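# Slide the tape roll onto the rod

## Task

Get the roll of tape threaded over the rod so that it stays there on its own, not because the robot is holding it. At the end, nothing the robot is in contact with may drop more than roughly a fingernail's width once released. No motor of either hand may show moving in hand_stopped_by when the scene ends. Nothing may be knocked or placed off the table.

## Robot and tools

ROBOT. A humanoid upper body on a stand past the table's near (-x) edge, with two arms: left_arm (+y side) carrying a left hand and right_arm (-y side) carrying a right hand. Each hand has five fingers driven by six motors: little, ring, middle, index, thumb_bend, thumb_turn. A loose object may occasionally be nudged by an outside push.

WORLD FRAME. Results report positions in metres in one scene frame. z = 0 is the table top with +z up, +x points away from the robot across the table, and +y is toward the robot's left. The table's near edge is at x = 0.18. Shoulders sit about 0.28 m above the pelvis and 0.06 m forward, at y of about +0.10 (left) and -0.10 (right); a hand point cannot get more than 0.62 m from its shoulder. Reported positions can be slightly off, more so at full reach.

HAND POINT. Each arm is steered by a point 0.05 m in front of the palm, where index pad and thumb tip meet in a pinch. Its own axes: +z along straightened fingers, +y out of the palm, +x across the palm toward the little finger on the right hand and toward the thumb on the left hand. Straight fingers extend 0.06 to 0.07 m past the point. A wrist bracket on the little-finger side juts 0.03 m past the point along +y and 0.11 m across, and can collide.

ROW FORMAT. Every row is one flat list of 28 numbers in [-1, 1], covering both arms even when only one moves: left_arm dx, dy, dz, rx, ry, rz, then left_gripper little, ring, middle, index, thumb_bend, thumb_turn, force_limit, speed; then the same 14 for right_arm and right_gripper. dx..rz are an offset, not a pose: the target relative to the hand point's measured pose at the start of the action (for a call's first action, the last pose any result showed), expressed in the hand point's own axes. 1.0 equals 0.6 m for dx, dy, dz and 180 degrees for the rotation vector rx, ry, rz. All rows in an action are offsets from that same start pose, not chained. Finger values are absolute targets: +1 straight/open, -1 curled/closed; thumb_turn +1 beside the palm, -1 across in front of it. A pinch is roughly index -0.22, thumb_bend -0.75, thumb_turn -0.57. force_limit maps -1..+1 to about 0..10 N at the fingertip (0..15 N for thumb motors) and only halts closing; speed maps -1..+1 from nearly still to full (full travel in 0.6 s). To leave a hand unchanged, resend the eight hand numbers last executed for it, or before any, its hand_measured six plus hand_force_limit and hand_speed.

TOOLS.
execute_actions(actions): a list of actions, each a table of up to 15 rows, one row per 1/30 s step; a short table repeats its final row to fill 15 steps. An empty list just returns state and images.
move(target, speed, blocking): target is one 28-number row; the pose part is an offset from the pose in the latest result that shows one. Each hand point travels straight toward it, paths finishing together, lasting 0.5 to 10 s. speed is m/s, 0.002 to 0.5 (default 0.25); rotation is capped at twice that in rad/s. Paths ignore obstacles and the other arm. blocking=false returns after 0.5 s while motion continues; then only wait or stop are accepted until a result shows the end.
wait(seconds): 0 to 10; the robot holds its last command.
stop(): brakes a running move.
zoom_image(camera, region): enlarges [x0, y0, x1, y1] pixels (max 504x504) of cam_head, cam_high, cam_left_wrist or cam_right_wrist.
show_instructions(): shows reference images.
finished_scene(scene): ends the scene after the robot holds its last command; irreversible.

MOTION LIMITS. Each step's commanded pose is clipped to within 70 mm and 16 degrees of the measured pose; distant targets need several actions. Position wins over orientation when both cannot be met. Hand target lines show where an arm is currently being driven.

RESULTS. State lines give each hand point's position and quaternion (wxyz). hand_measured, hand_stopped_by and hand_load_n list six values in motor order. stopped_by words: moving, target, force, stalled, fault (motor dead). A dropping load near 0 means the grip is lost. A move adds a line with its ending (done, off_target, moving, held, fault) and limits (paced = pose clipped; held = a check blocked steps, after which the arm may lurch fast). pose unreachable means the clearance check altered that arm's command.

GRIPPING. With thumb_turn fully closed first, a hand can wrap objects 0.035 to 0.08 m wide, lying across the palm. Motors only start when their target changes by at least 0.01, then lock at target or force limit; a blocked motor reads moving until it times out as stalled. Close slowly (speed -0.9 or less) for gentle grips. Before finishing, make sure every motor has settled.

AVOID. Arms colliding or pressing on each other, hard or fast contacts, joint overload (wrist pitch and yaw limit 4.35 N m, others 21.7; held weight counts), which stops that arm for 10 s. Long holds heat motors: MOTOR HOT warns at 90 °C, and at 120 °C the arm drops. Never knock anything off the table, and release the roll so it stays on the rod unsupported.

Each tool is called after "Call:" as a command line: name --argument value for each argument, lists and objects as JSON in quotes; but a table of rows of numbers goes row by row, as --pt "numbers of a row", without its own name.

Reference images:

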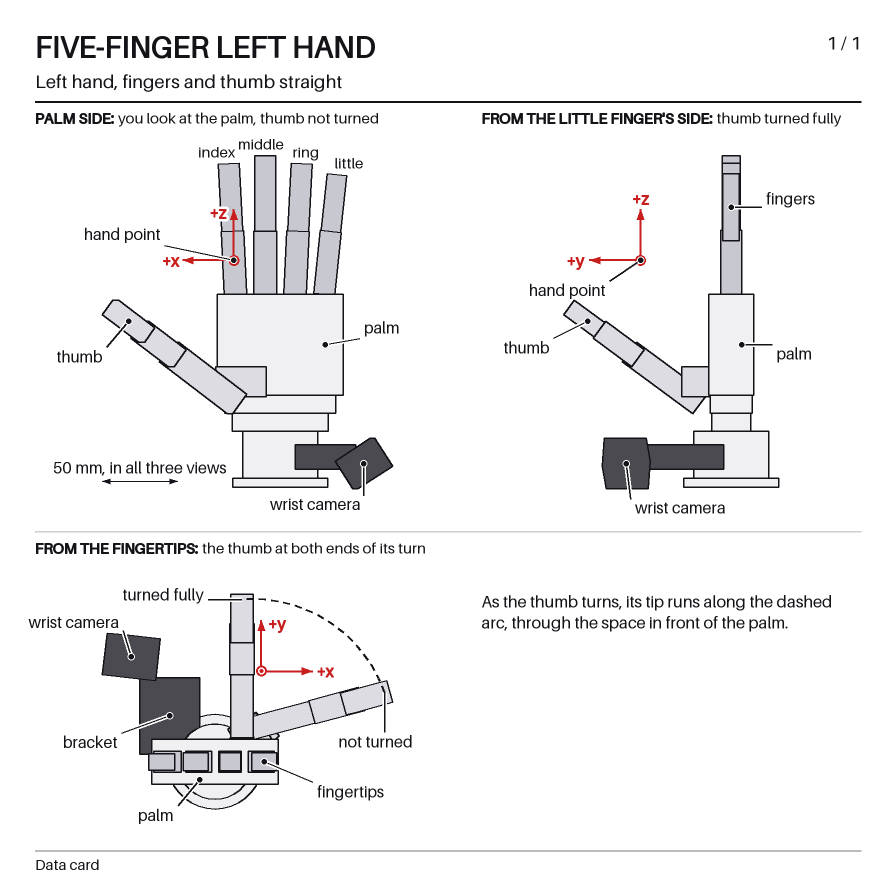

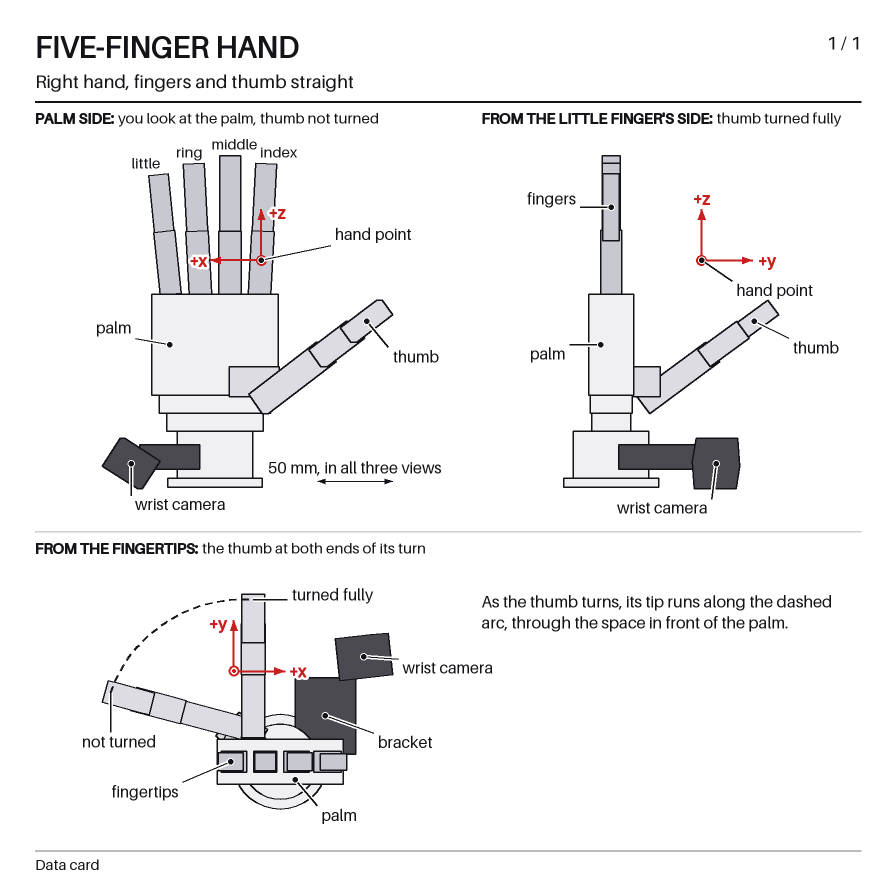

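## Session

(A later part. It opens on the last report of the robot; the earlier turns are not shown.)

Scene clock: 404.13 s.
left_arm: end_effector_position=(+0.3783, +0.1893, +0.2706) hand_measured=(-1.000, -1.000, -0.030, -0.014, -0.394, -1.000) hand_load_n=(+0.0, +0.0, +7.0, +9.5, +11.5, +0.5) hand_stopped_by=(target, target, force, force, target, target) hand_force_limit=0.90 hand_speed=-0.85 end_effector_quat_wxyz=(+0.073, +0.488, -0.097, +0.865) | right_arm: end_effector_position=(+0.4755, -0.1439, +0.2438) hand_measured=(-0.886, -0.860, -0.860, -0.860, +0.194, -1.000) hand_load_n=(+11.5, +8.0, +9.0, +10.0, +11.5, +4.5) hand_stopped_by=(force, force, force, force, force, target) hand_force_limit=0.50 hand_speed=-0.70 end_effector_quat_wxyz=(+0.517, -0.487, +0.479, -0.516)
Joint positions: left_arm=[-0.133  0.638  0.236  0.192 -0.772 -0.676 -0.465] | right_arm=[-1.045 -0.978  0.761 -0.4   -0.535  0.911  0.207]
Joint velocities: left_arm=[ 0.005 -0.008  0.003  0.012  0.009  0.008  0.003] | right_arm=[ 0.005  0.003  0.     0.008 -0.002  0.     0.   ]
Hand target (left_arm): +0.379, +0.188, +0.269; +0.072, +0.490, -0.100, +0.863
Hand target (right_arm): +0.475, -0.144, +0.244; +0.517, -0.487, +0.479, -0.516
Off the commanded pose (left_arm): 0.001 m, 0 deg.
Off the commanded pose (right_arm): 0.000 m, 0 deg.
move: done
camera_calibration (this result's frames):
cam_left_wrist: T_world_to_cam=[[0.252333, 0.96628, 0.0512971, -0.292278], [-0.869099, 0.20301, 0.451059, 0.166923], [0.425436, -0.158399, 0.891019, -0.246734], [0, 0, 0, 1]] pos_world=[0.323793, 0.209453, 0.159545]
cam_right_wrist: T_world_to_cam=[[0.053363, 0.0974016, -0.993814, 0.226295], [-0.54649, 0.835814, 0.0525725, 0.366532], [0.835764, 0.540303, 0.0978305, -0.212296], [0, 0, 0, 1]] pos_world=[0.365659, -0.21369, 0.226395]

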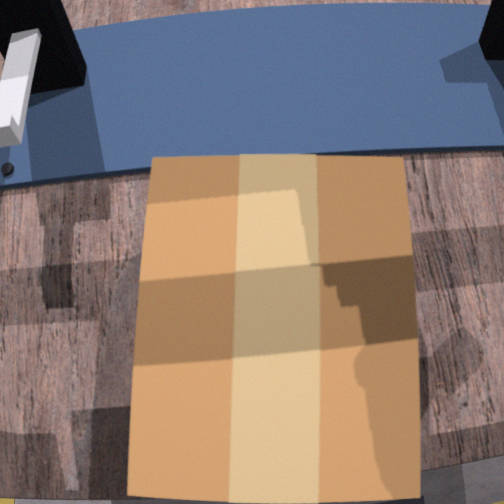

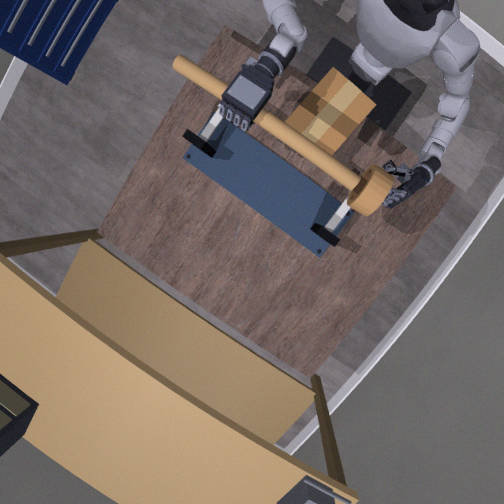

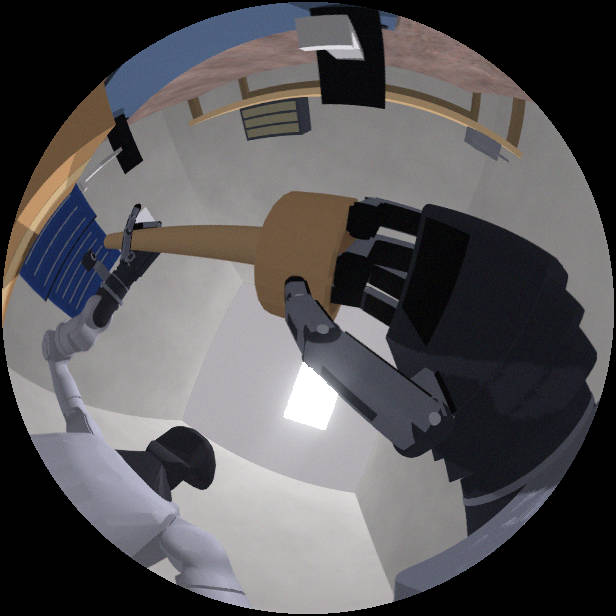

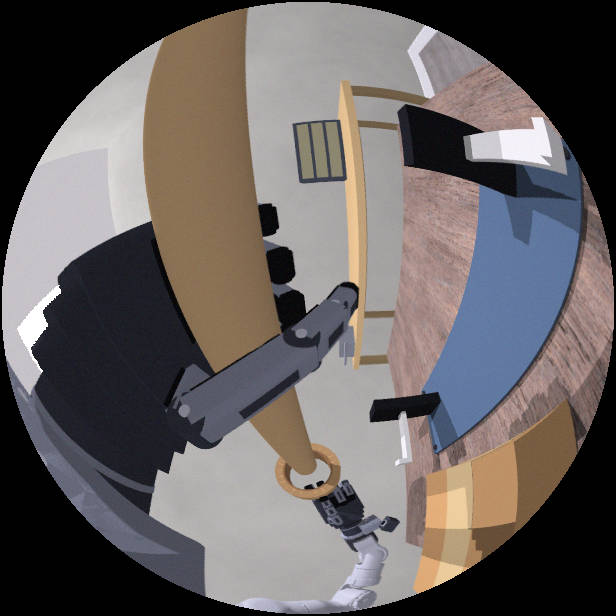

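Call:
move --target '[-0.0017,0.0572,0.0119,0,0,0,-1,-1,-0.7,-0.7,-0.4,-1,0.9,-0.85, -0.0583,-0.0015,0.0022,0,0,0,-1,-1,-1,-1,-0.6,-1,0.5,-0.7]' --speed 0.05

Call:
zoom_image --camera "cam_right_wrist" --region '[240, 410, 380, 550]'

Call:
zoom_image --camera "cam_high" --region '[300, 120, 450, 250]'

Scene clock: 422.70 s.
left_arm: end_effector_position=(+0.3762, +0.1556, +0.2695) hand_measured=(-1.000, -1.000, -0.030, -0.014, -0.394, -1.000) hand_load_n=(+0.0, +0.0, +7.0, +9.5, +11.5, +0.5) hand_stopped_by=(target, target, force, force, target, target) hand_force_limit=0.90 hand_speed=-0.85 end_effector_quat_wxyz=(+0.074, +0.487, -0.096, +0.865) | right_arm: end_effector_position=(+0.4771, -0.1095, +0.2443) hand_measured=(-0.886, -0.860, -0.860, -0.860, +0.194, -1.000) hand_load_n=(+11.5, +8.0, +9.0, +10.0, +11.5, +4.5) hand_stopped_by=(force, force, force, force, force, target) hand_force_limit=0.50 hand_speed=-0.70 end_effector_quat_wxyz=(+0.516, -0.489, +0.478, -0.517)
Joint positions: left_arm=[-0.11   0.579  0.163  0.058 -0.63  -0.654 -0.299] | right_arm=[-1.172 -0.855  0.914 -0.407 -0.631  1.085  0.277]
Joint velocities: left_arm=[-0.006 -0.011 -0.014  0.    -0.002  0.     0.006] | right_arm=[-0.006  0.008 -0.012  0.005 -0.015  0.007  0.   ]
Hand target (left_arm): +0.376, +0.155, +0.268; +0.074, +0.489, -0.097, +0.864
Hand target (right_arm): +0.477, -0.110, +0.245; +0.514, -0.488, +0.477, -0.519
Off the commanded pose (left_arm): 0.002 m, 0 deg.
Off the commanded pose (right_arm): 0.001 m, 0 deg.
move: done
camera_calibration (this result's frames):
cam_left_wrist: T_world_to_cam=[[0.252817, 0.966343, 0.0475936, -0.258294], [-0.869165, 0.205234, 0.449922, 0.172406], [0.425011, -0.155115, 0.891799, -0.250735], [0, 0, 0, 1]] pos_world=[0.321716, 0.175324, 0.158329]
cam_right_wrist: T_world_to_cam=[[0.0523201, 0.0938166, -0.994214, 0.223589], [-0.546969, 0.835654, 0.0500704, 0.339411], [0.835516, 0.541185, 0.0950363, -0.231419], [0, 0, 0, 1]] pos_world=[0.367304, -0.179366, 0.227294]

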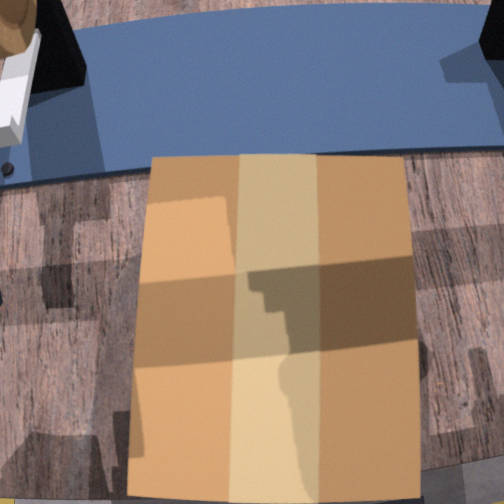

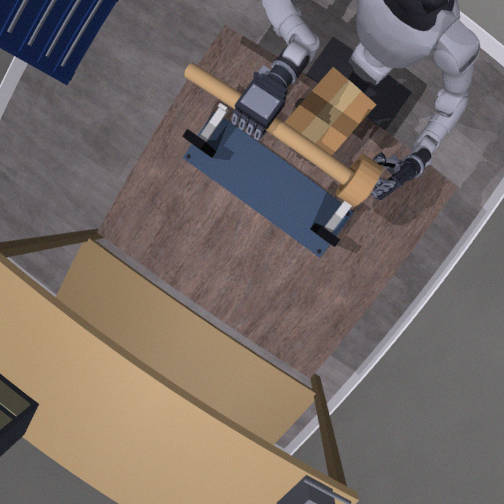

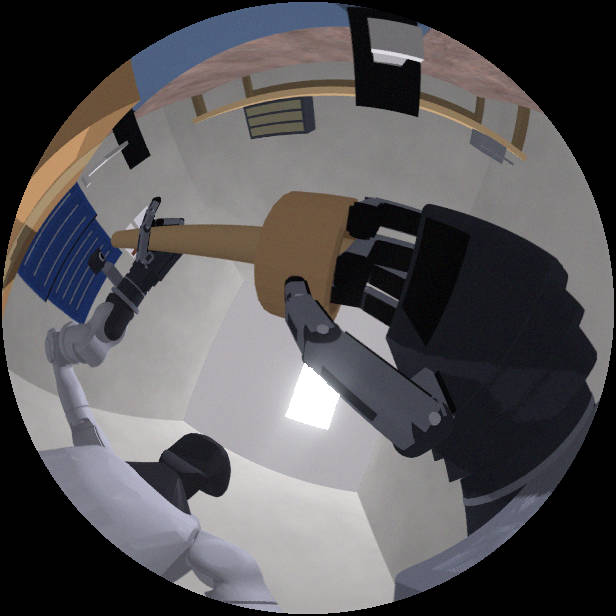

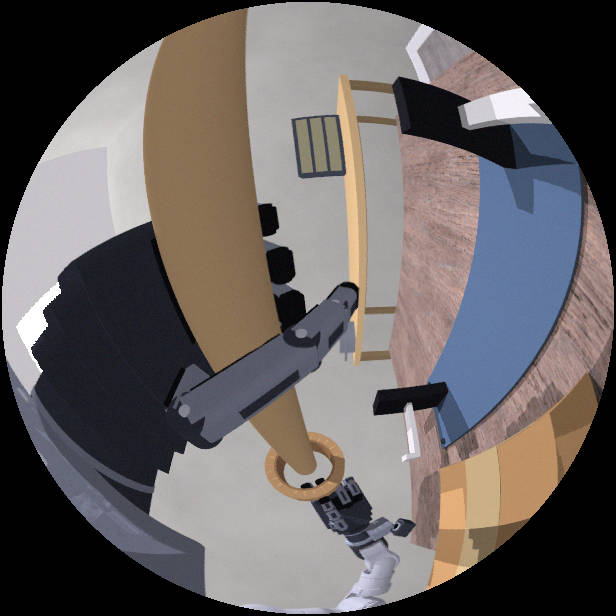

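Region (240, 410, 380, 550) of cam_right_wrist's 616x616 image, scaled by 3.600, with more detail than that image has.

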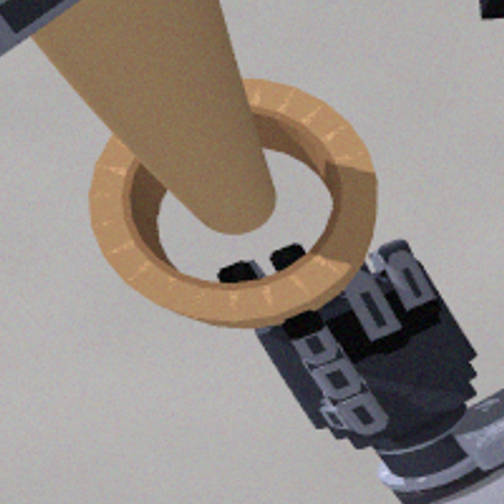

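Region (300, 120, 450, 250) of cam_high's 504x504 image, scaled by 3.360, with more detail than that image has; it fills the top 437 rows of this view, and the rest is white.

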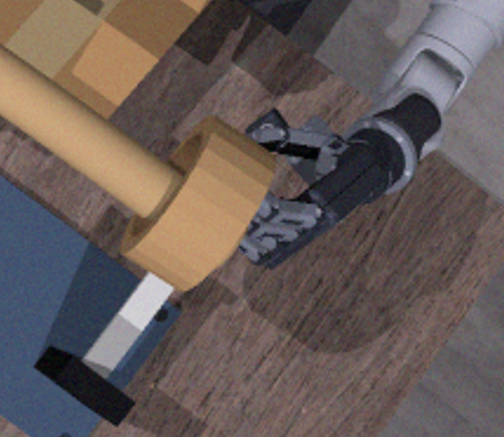

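Call:
move --target '[-0.0046,0.0802,0.0226,0,0,0,-1,-1,-0.7,-0.7,-0.4,-1,0.9,-0.85, -0.05,-0.0012,0.0005,0,0,0,-1,-1,-1,-1,-0.6,-1,0.5,-0.7]' --speed 0.07

Call:
zoom_image --camera "cam_right_wrist" --region '[220, 390, 400, 570]'

Call:
zoom_image --camera "cam_high" --region '[290, 110, 450, 250]'

Scene clock: 430.87 s.
left_arm: end_effector_position=(+0.3767, +0.1064, +0.2664) hand_measured=(-1.000, -1.000, -0.030, -0.014, -0.394, -1.000) hand_load_n=(+0.0, +0.0, +7.0, +9.5, +11.5, +0.5) hand_stopped_by=(target, target, force, force, target, target) hand_force_limit=0.90 hand_speed=-0.85 end_effector_quat_wxyz=(+0.076, +0.490, -0.094, +0.863) | right_arm: end_effector_position=(+0.4776, -0.0802, +0.2451) hand_measured=(-0.886, -0.860, -0.860, -0.860, +0.194, -1.000) hand_load_n=(+11.5, +8.0, +9.0, +10.0, +11.5, +4.5) hand_stopped_by=(force, force, force, force, force, target) hand_force_limit=0.50 hand_speed=-0.70 end_effector_quat_wxyz=(+0.515, -0.489, +0.477, -0.517)
Joint positions: left_arm=[-0.127  0.477  0.052 -0.071 -0.417 -0.584 -0.107] | right_arm=[-1.281 -0.742  1.042 -0.383 -0.688  1.226  0.324]
Joint velocities: left_arm=[-0.006  0.012  0.003  0.002 -0.005  0.     0.007] | right_arm=[ 0.005 -0.005  0.    -0.009  0.006  0.009  0.   ]
Hand target (left_arm): +0.377, +0.106, +0.267; +0.076, +0.490, -0.095, +0.863
Hand target (right_arm): +0.478, -0.081, +0.245; +0.514, -0.489, +0.477, -0.519
Off the commanded pose (left_arm): 0.004 m, 0 deg.
Off the commanded pose (right_arm): 0.001 m, 0 deg.
move: off_target (left_arm)
camera_calibration (this result's frames):
cam_left_wrist: T_world_to_cam=[[0.255317, 0.965937, 0.0421676, -0.210257], [-0.865704, 0.208967, 0.454852, 0.181345], [0.430546, -0.152636, 0.889568, -0.257498], [0, 0, 0, 1]] pos_world=[0.321538, 0.125896, 0.155443]
cam_right_wrist: T_world_to_cam=[[0.0524186, 0.0910844, -0.994463, 0.22137], [-0.54688, 0.835849, 0.0477304, 0.315738], [0.835568, 0.54135, 0.0936264, -0.247495], [0, 0, 0, 1]] pos_world=[0.367866, -0.150091, 0.228246]

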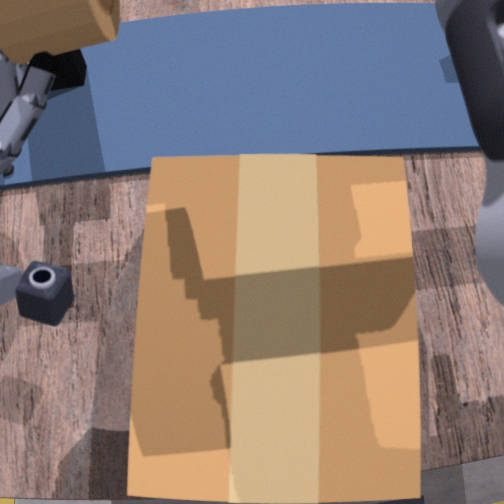

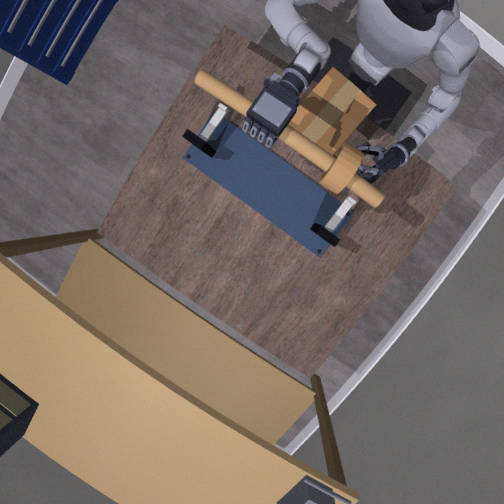

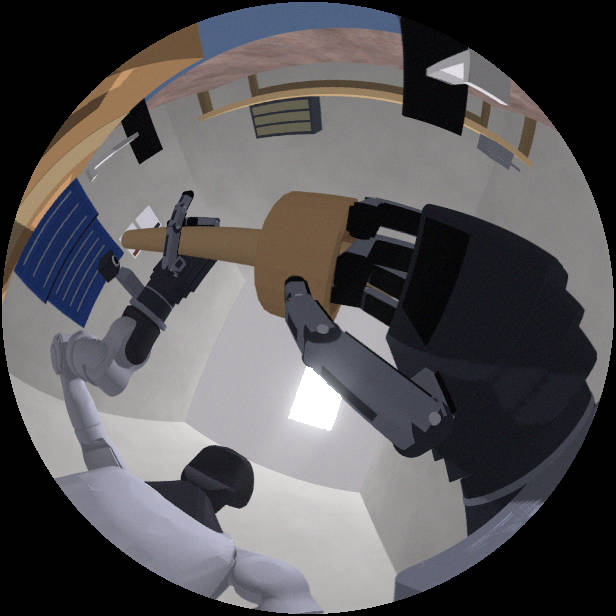

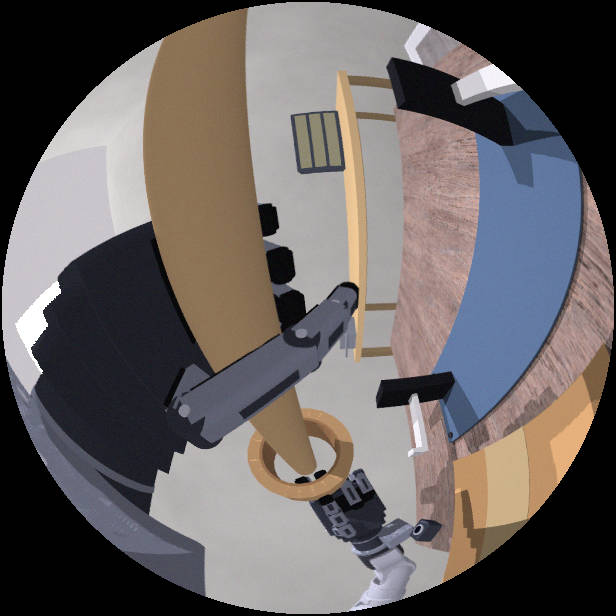

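Region (220, 390, 400, 570) of cam_right_wrist's 616x616 image, scaled by 2.800, with more detail than that image has.

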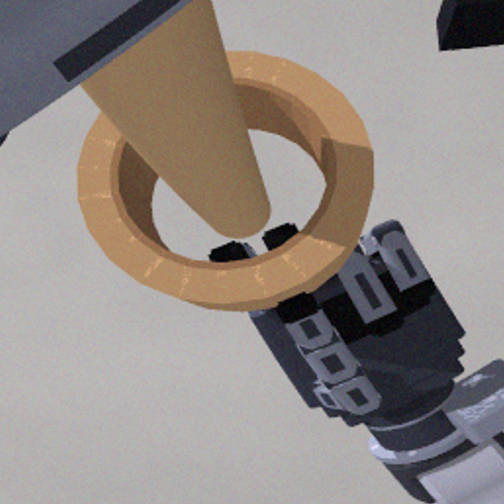

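Region (290, 110, 450, 250) of cam_high's 504x504 image, scaled by 3.150, with more detail than that image has; it fills the top 441 rows of this view, and the rest is white.

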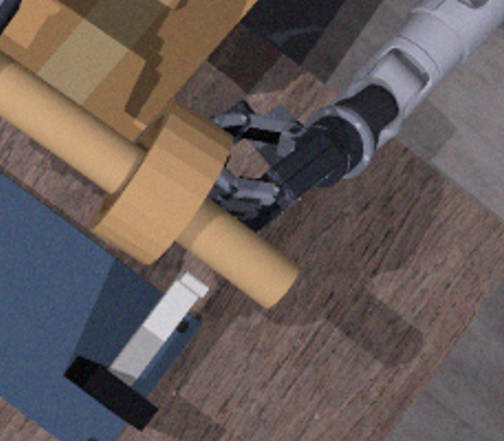

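Call:
move --target '[-0.0182,-0.0018,0.0044,0,0,0,-1,-1,-0.7,-0.7,-0.4,-1,0.9,-0.85, 0,0,0,0,0,0,-1,-1,-1,-1,-0.6,-1,0.5,-0.7]' --speed 0.04

Call:
zoom_image --camera "cam_right_wrist" --region '[220, 390, 400, 570]'

Scene clock: 452.90 s.
left_arm: end_effector_position=(+0.3850, +0.1083, +0.2585) hand_measured=(-1.000, -1.000, -0.030, -0.014, -0.394, -1.000) hand_load_n=(+0.0, +0.0, +7.0, +9.5, +11.5, +0.5) hand_stopped_by=(target, target, force, force, target, target) hand_force_limit=0.90 hand_speed=-0.85 end_effector_quat_wxyz=(+0.075, +0.491, -0.092, +0.863) | right_arm: end_effector_position=(+0.4776, -0.0801, +0.2451) hand_measured=(-0.886, -0.860, -0.860, -0.860, +0.194, -1.000) hand_load_n=(+11.5, +8.0, +9.0, +10.0, +11.5, +4.5) hand_stopped_by=(force, force, force, force, force, target) hand_force_limit=0.50 hand_speed=-0.70 end_effector_quat_wxyz=(+0.515, -0.489, +0.477, -0.517)
Joint positions: left_arm=[-0.172  0.463  0.045  0.023 -0.417 -0.629 -0.128] | right_arm=[-1.282 -0.742  1.042 -0.383 -0.688  1.226  0.324]
Joint velocities: left_arm=[ 0.009  0.003 -0.006  0.011  0.009 -0.008  0.   ] | right_arm=[-0.002  0.002  0.006  0.008 -0.005  0.     0.   ]
Hand target (left_arm): +0.385, +0.107, +0.258; +0.076, +0.490, -0.094, +0.863
Hand target (right_arm): +0.478, -0.080, +0.245; +0.515, -0.489, +0.477, -0.517
Off the commanded pose (left_arm): 0.002 m, 0 deg.
Off the commanded pose (right_arm): 0.000 m, 0 deg.
move: done
camera_calibration (this result's frames):
cam_left_wrist: T_world_to_cam=[[0.250205, 0.967403, 0.0391118, -0.211226], [-0.86601, 0.205553, 0.455823, 0.191962], [0.432925, -0.14792, 0.889211, -0.255174], [0, 0, 0, 1]] pos_world=[0.329562, 0.127137, 0.147664]
cam_right_wrist: T_world_to_cam=[[0.0523786, 0.0908126, -0.99449, 0.22134], [-0.546933, 0.835827, 0.0475178, 0.315785], [0.835536, 0.54143, 0.0934478, -0.247439], [0, 0, 0, 1]] pos_world=[0.367864, -0.150071, 0.228237]

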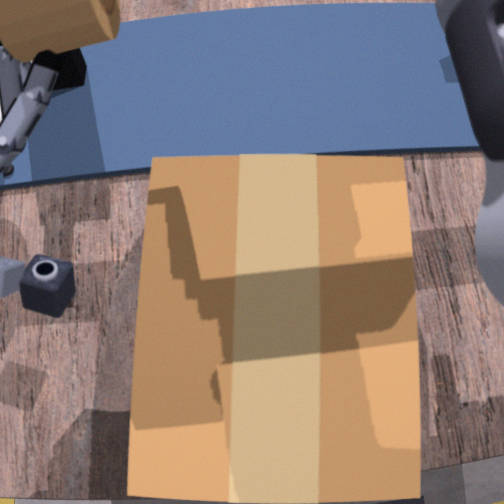

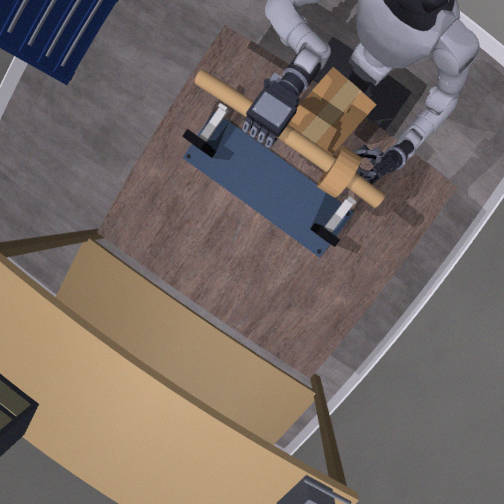

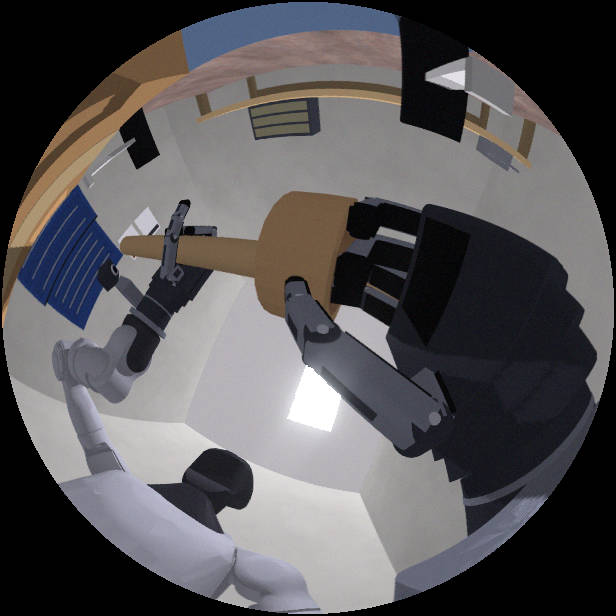

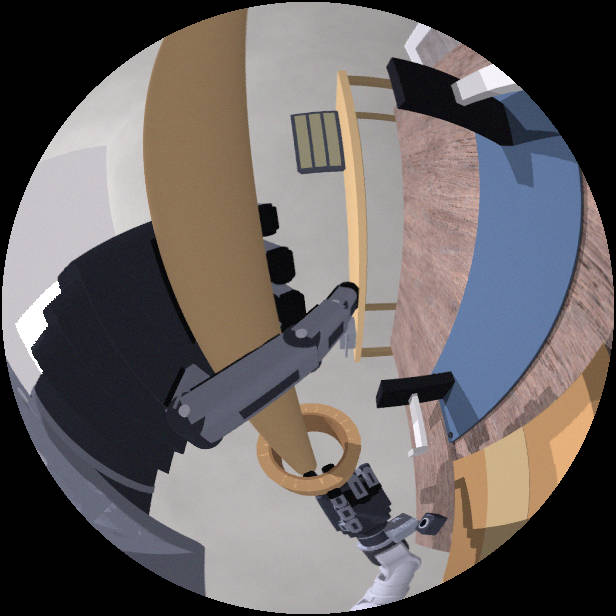

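Region (220, 390, 400, 570) of cam_right_wrist's 616x616 image, scaled by 2.800, with more detail than that image has.

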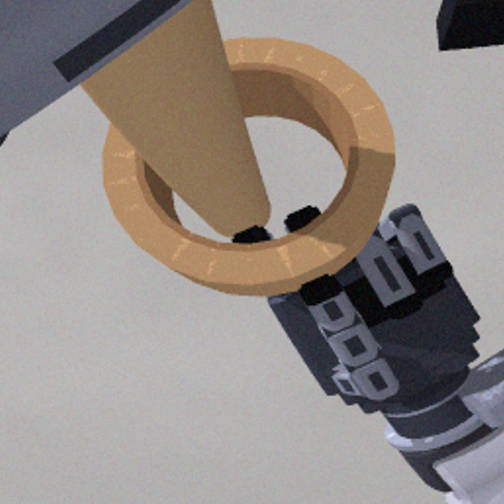

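Call:
execute_actions --actions '[[[0,0,0,0,0,0,-1,-1,0.05,0.06,0.6,-1,0.9,0.3, 0,0,0,0,0,0,-1,-1,-1,-1,-0.6,-1,0.5,-0.7]]]'

Call:
zoom_image --camera "cam_right_wrist" --region '[220, 390, 400, 570]'

Scene clock: 457.17 s.
left_arm: end_effector_position=(+0.3845, +0.1081, +0.2600) hand_measured=(-1.000, -1.000, +0.050, +0.060, +0.144, -1.000) hand_load_n=(+0.0, +0.0, +0.0, +0.0, +0.0, +0.0) hand_stopped_by=(target, target, target, target, moving, target) hand_force_limit=0.90 hand_speed=0.30 end_effector_quat_wxyz=(+0.075, +0.488, -0.092, +0.865) | right_arm: end_effector_position=(+0.4764, -0.0807, +0.2376) hand_measured=(-0.886, -0.860, -0.860, -0.860, +0.194, -1.000) hand_load_n=(+11.0, +8.0, +9.0, +10.0, +11.5, +4.5) hand_stopped_by=(force, force, force, force, force, target) hand_force_limit=0.50 hand_speed=-0.70 end_effector_quat_wxyz=(+0.509, -0.496, +0.480, -0.514)
Joint positions: left_arm=[-0.173  0.463  0.046  0.022 -0.417 -0.631 -0.128] | right_arm=[-1.274 -0.743  1.05  -0.381 -0.688  1.224  0.331]
Joint velocities: left_arm=[ 0.002 -0.012 -0.005 -0.005  0.005  0.     0.   ] | right_arm=[-0.002 -0.003  0.011 -0.012  0.008  0.     0.   ]
Hand target (left_arm): +0.385, +0.108, +0.259; +0.075, +0.491, -0.092, +0.863
Hand target (right_arm): +0.478, -0.080, +0.245; +0.515, -0.489, +0.477, -0.517
Off the commanded pose (left_arm): 0.002 m, 0 deg.
Off the commanded pose (right_arm): 0.008 m, 1 deg.
camera_calibration (this result's frames):
cam_left_wrist: T_world_to_cam=[[0.250506, 0.967303, 0.0396546, -0.211279], [-0.868483, 0.206438, 0.450689, 0.193082], [0.427767, -0.14734, 0.8918, -0.255076], [0, 0, 0, 1]] pos_world=[0.329728, 0.126928, 0.148835]
cam_right_wrist: T_world_to_cam=[[0.03214, 0.0839409, -0.995952, 0.223443], [-0.54618, 0.836, 0.0528342, 0.314298], [0.837051, 0.542271, 0.0727158, -0.24119], [0, 0, 0, 1]] pos_world=[0.36637, -0.150719, 0.223471]

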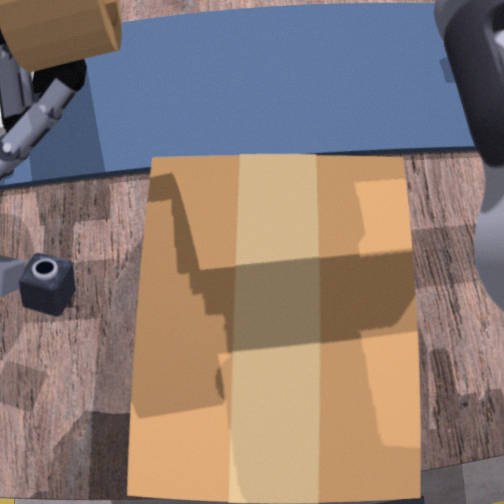

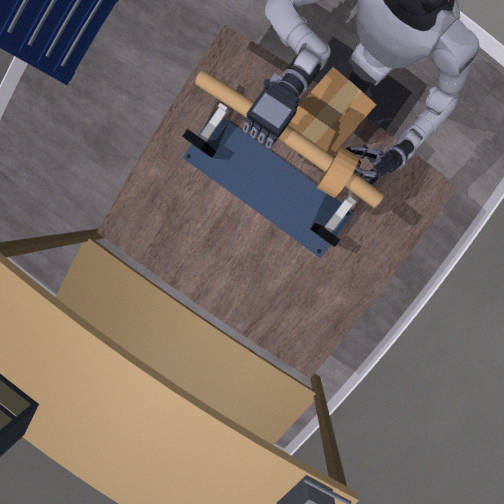

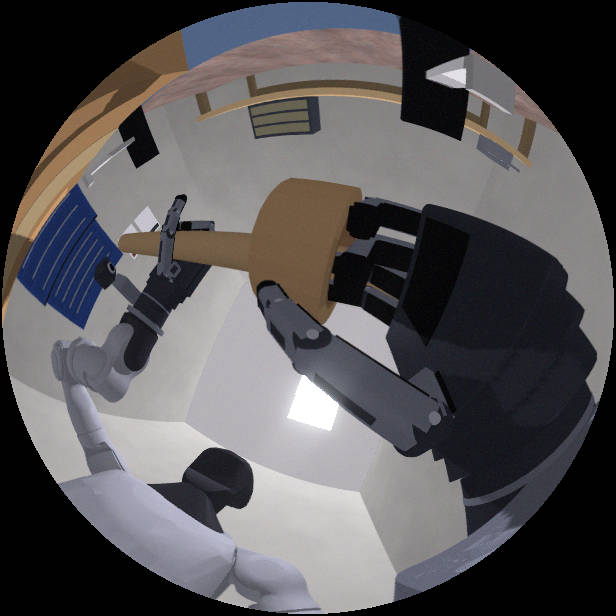

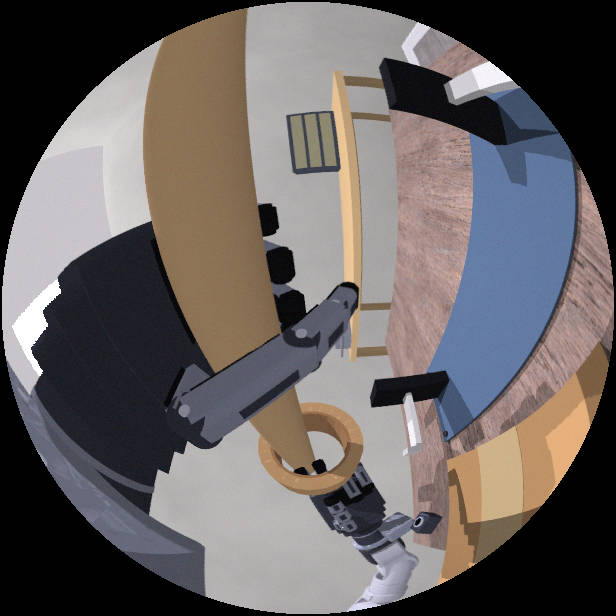

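Region (220, 390, 400, 570) of cam_right_wrist's 616x616 image, scaled by 2.800, with more detail than that image has.

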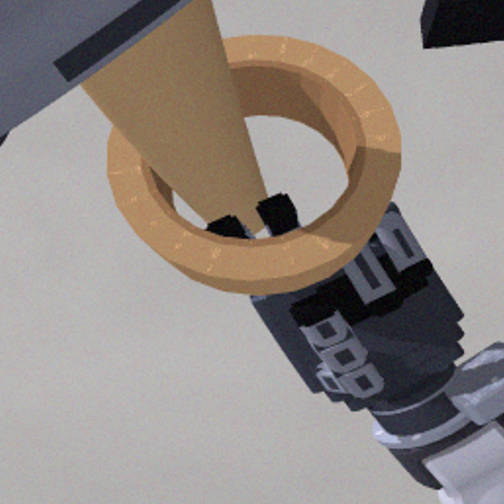

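Call:
move --target '[-0.0095,-0.0798,-0.027,0,0,0,-1,-1,0.05,0.06,0.6,-1,0.9,0.3, -0.0007,-0.0124,0.0026,0.006,0.0004,0.0022,-1,-1,-1,-1,-0.6,-1,0.5,-0.7]' --speed 0.08

Call:
zoom_image --camera "cam_high" --region '[290, 110, 450, 250]'

Scene clock: 468.13 s.
left_arm: end_effector_position=(+0.3858, +0.1574, +0.2528) hand_measured=(-1.000, -1.000, +0.050, +0.060, +0.600, -1.000) hand_load_n=(+0.0, +0.0, +0.0, +0.0, +0.0, +0.0) hand_stopped_by=(target, target, target, target, target, target) hand_force_limit=0.90 hand_speed=0.30 end_effector_quat_wxyz=(+0.072, +0.488, -0.094, +0.865) | right_arm: end_effector_position=(+0.4758, -0.0806, +0.2341) hand_measured=(-0.886, -0.860, -0.860, -0.860, +0.194, -1.000) hand_load_n=(+11.0, +8.0, +9.0, +10.0, +11.5, +4.5) hand_stopped_by=(force, force, force, force, force, target) hand_force_limit=0.50 hand_speed=-0.70 end_effector_quat_wxyz=(+0.505, -0.500, +0.482, -0.512)
Joint positions: left_arm=[-0.184  0.549  0.135  0.225 -0.631 -0.743 -0.358] | right_arm=[-1.271 -0.743  1.054 -0.381 -0.687  1.223  0.337]
Joint velocities: left_arm=[-0.005 -0.005  0.005  0.008  0.     0.    -0.009] | right_arm=[-0.006  0.003  0.009 -0.008 -0.011  0.     0.   ]
Hand target (left_arm): +0.386, +0.159, +0.254; +0.073, +0.486, -0.092, +0.866
Hand target (right_arm): +0.477, -0.080, +0.245; +0.515, -0.490, +0.477, -0.517
Off the commanded pose (left_arm): 0.002 m, 0 deg.
Off the commanded pose (right_arm): 0.011 m, 2 deg.
move: off_target (right_arm)
camera_calibration (this result's frames):
cam_left_wrist: T_world_to_cam=[[0.248387, 0.967571, 0.0459417, -0.259803], [-0.869813, 0.201917, 0.450172, 0.188618], [0.426297, -0.151778, 0.891759, -0.240624], [0, 0, 0, 1]] pos_world=[0.331171, 0.176771, 0.141604]
cam_right_wrist: T_world_to_cam=[[0.0203726, 0.081145, -0.996494, 0.225454], [-0.546308, 0.835651, 0.0568786, 0.313158], [0.837336, 0.543234, 0.0613545, -0.237816], [0, 0, 0, 1]] pos_world=[0.365619, -0.150795, 0.221443]

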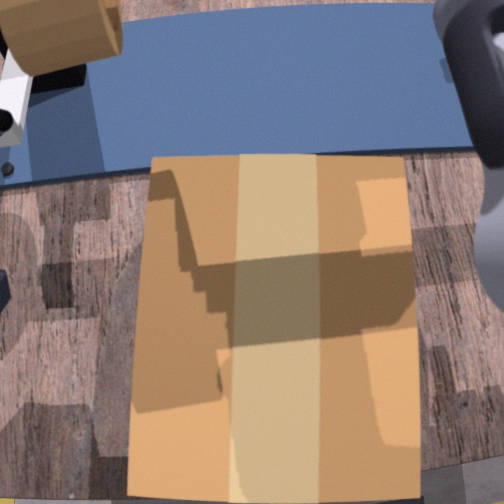

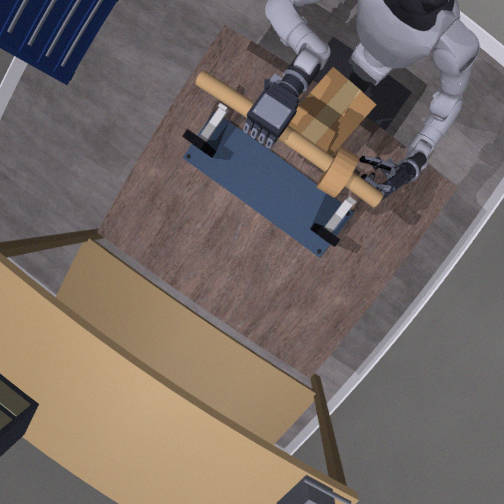

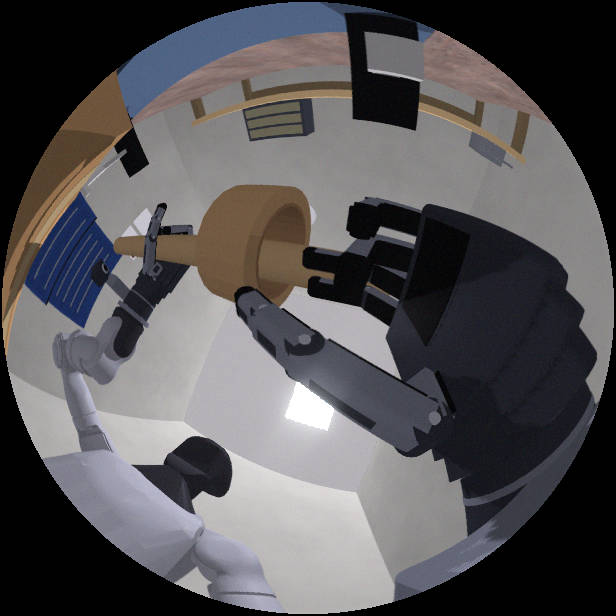

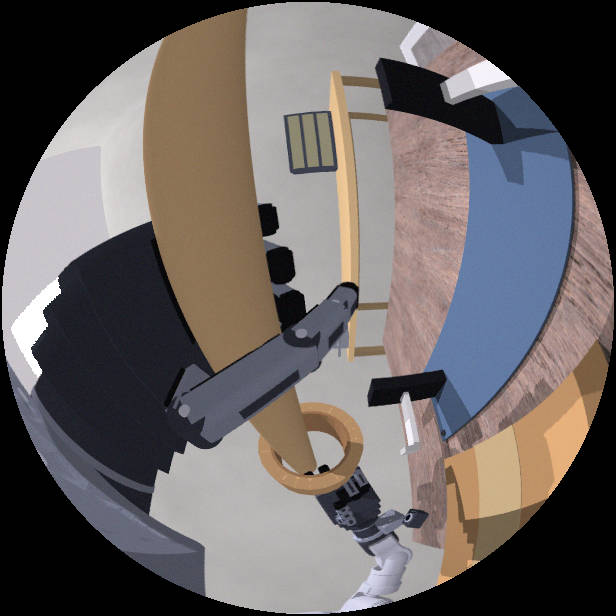

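Region (290, 110, 450, 250) of cam_high's 504x504 image, scaled by 3.150, with more detail than that image has; it fills the top 441 rows of this view, and the rest is white.

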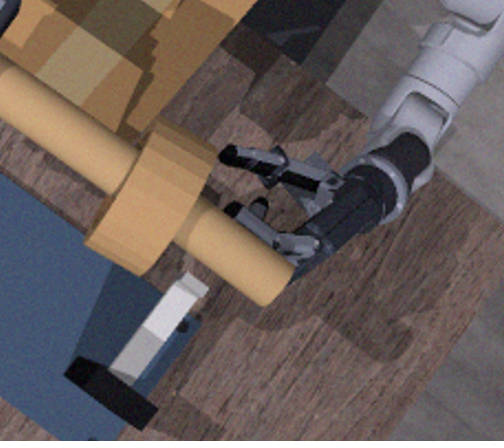

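Call:
move --target '[0.081,-0.0812,-0.1518,0,0,0,-1,-1,0.05,0.06,0.6,-1,0.9,0.3, -0.0057,0.2063,0.043,-0.1945,-0.0038,0.012,-1,-1,-1,-1,-0.6,-1,0.5,-0.7]' --speed 0.2

Scene clock: 504.80 s.
left_arm: end_effector_position=(+0.2983, +0.2304, +0.2574) hand_measured=(-1.000, -1.000, +0.050, +0.060, +0.600, -1.000) hand_load_n=(+0.0, +0.0, +0.0, +0.0, +0.0, +0.0) hand_stopped_by=(target, target, target, target, target, target) hand_force_limit=0.90 hand_speed=0.30 end_effector_quat_wxyz=(+0.066, +0.486, -0.098, +0.866) | right_arm: end_effector_position=(+0.5069, -0.0849, +0.1142) hand_measured=(-0.886, -0.860, -0.860, -0.860, +0.194, -1.000) hand_load_n=(+11.0, +7.5, +9.5, +10.5, +11.0, +5.0) hand_stopped_by=(force, force, force, force, force, target) hand_force_limit=0.50 hand_speed=-0.70 end_effector_quat_wxyz=(-0.345, +0.618, -0.623, +0.332)
Joint positions: left_arm=[ 0.219  0.636  0.34   0.137 -1.049 -0.851 -0.733] | right_arm=[-1.445 -0.504  1.004  0.508 -0.326  0.653  0.559]
Joint velocities: left_arm=[ 0.008  0.012 -0.002  0.005  0.     0.    -0.002] | right_arm=[-0.011  0.006  0.     0.015 -0.005 -0.016  0.001]
Hand target (left_arm): +0.298, +0.232, +0.258; +0.066, +0.485, -0.097, +0.867
Hand target (right_arm): +0.509, -0.080, +0.122; -0.356, +0.615, -0.622, +0.330
Off the commanded pose (left_arm): 0.006 m, 1 deg.
Off the commanded pose (right_arm): 0.006 m, 1 deg.
move: off_target (left_arm, right_arm)
camera_calibration (this result's frames):
cam_left_wrist: T_world_to_cam=[[0.242482, 0.968293, 0.0600907, -0.310965], [-0.873439, 0.19093, 0.44794, 0.0998389], [0.422264, -0.161103, 0.892042, -0.19309], [0, 0, 0, 1]] pos_world=[0.244141, 0.250935, 0.146208]
cam_right_wrist: T_world_to_cam=[[-0.54847, 0.121098, -0.827355, 0.378158], [-0.398865, 0.83174, 0.386155, 0.227905], [0.734907, 0.541797, -0.407883, -0.148771], [0, 0, 0, 1]] pos_world=[0.407644, -0.154748, 0.164183]

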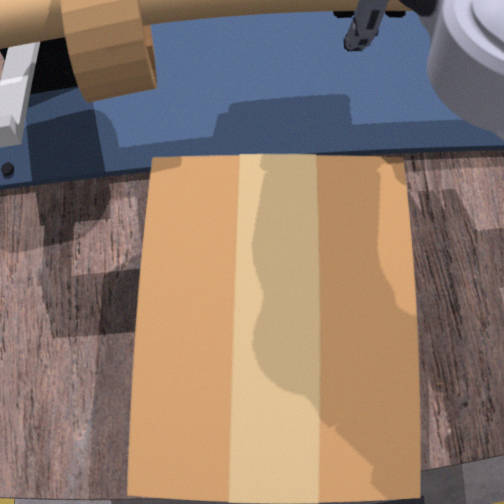

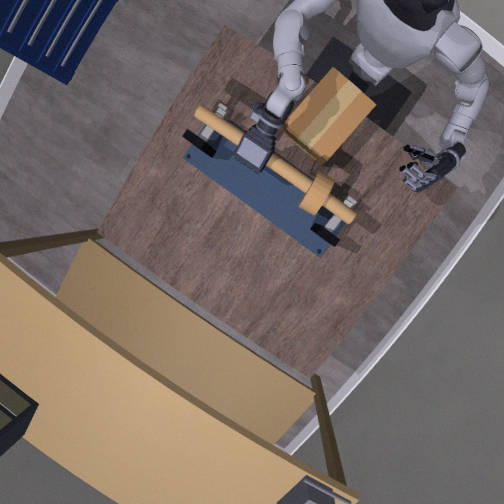

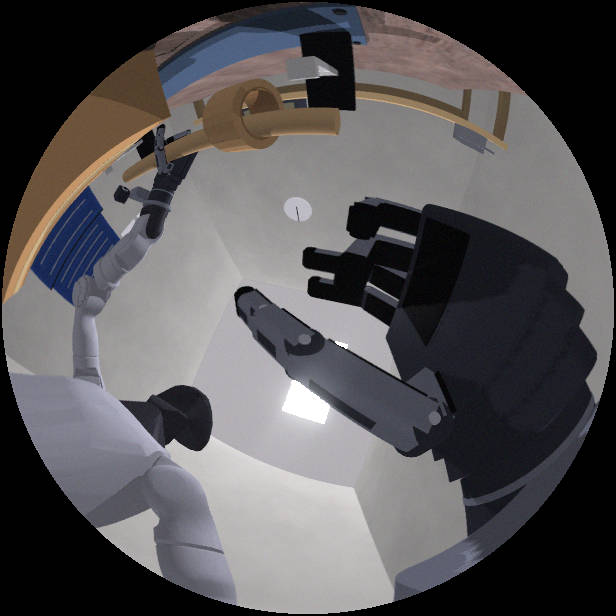

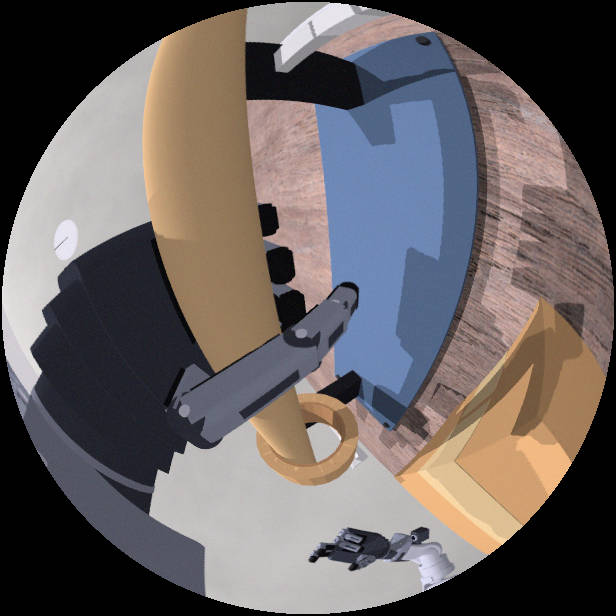

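Call:
zoom_image --camera "cam_high" --region '[170, 80, 370, 260]'

Call:
zoom_image --camera "cam_left_wrist" --region '[180, 0, 400, 200]'

Region (170, 80, 370, 260) of cam_high's 504x504 image, scaled by 2.520, with more detail than that image has; it fills the top 454 rows of this view, and the rest is white.

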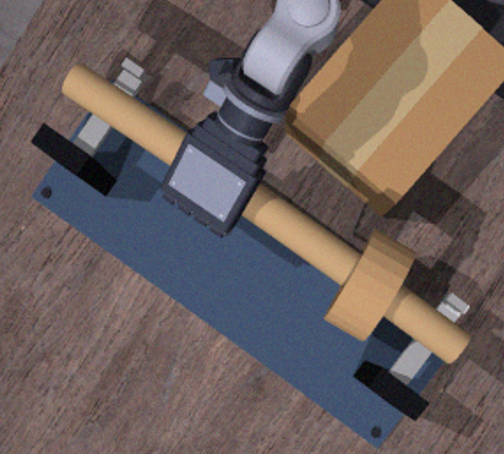

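Region (180, 0, 400, 200) of cam_left_wrist's 616x616 image, scaled by 2.291, with more detail than that image has; it fills the top 458 rows of this view, and the rest is white.

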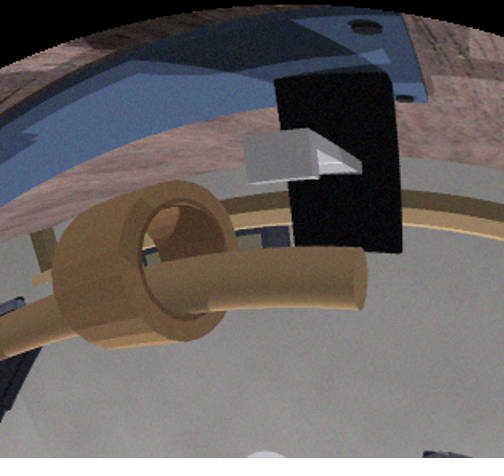

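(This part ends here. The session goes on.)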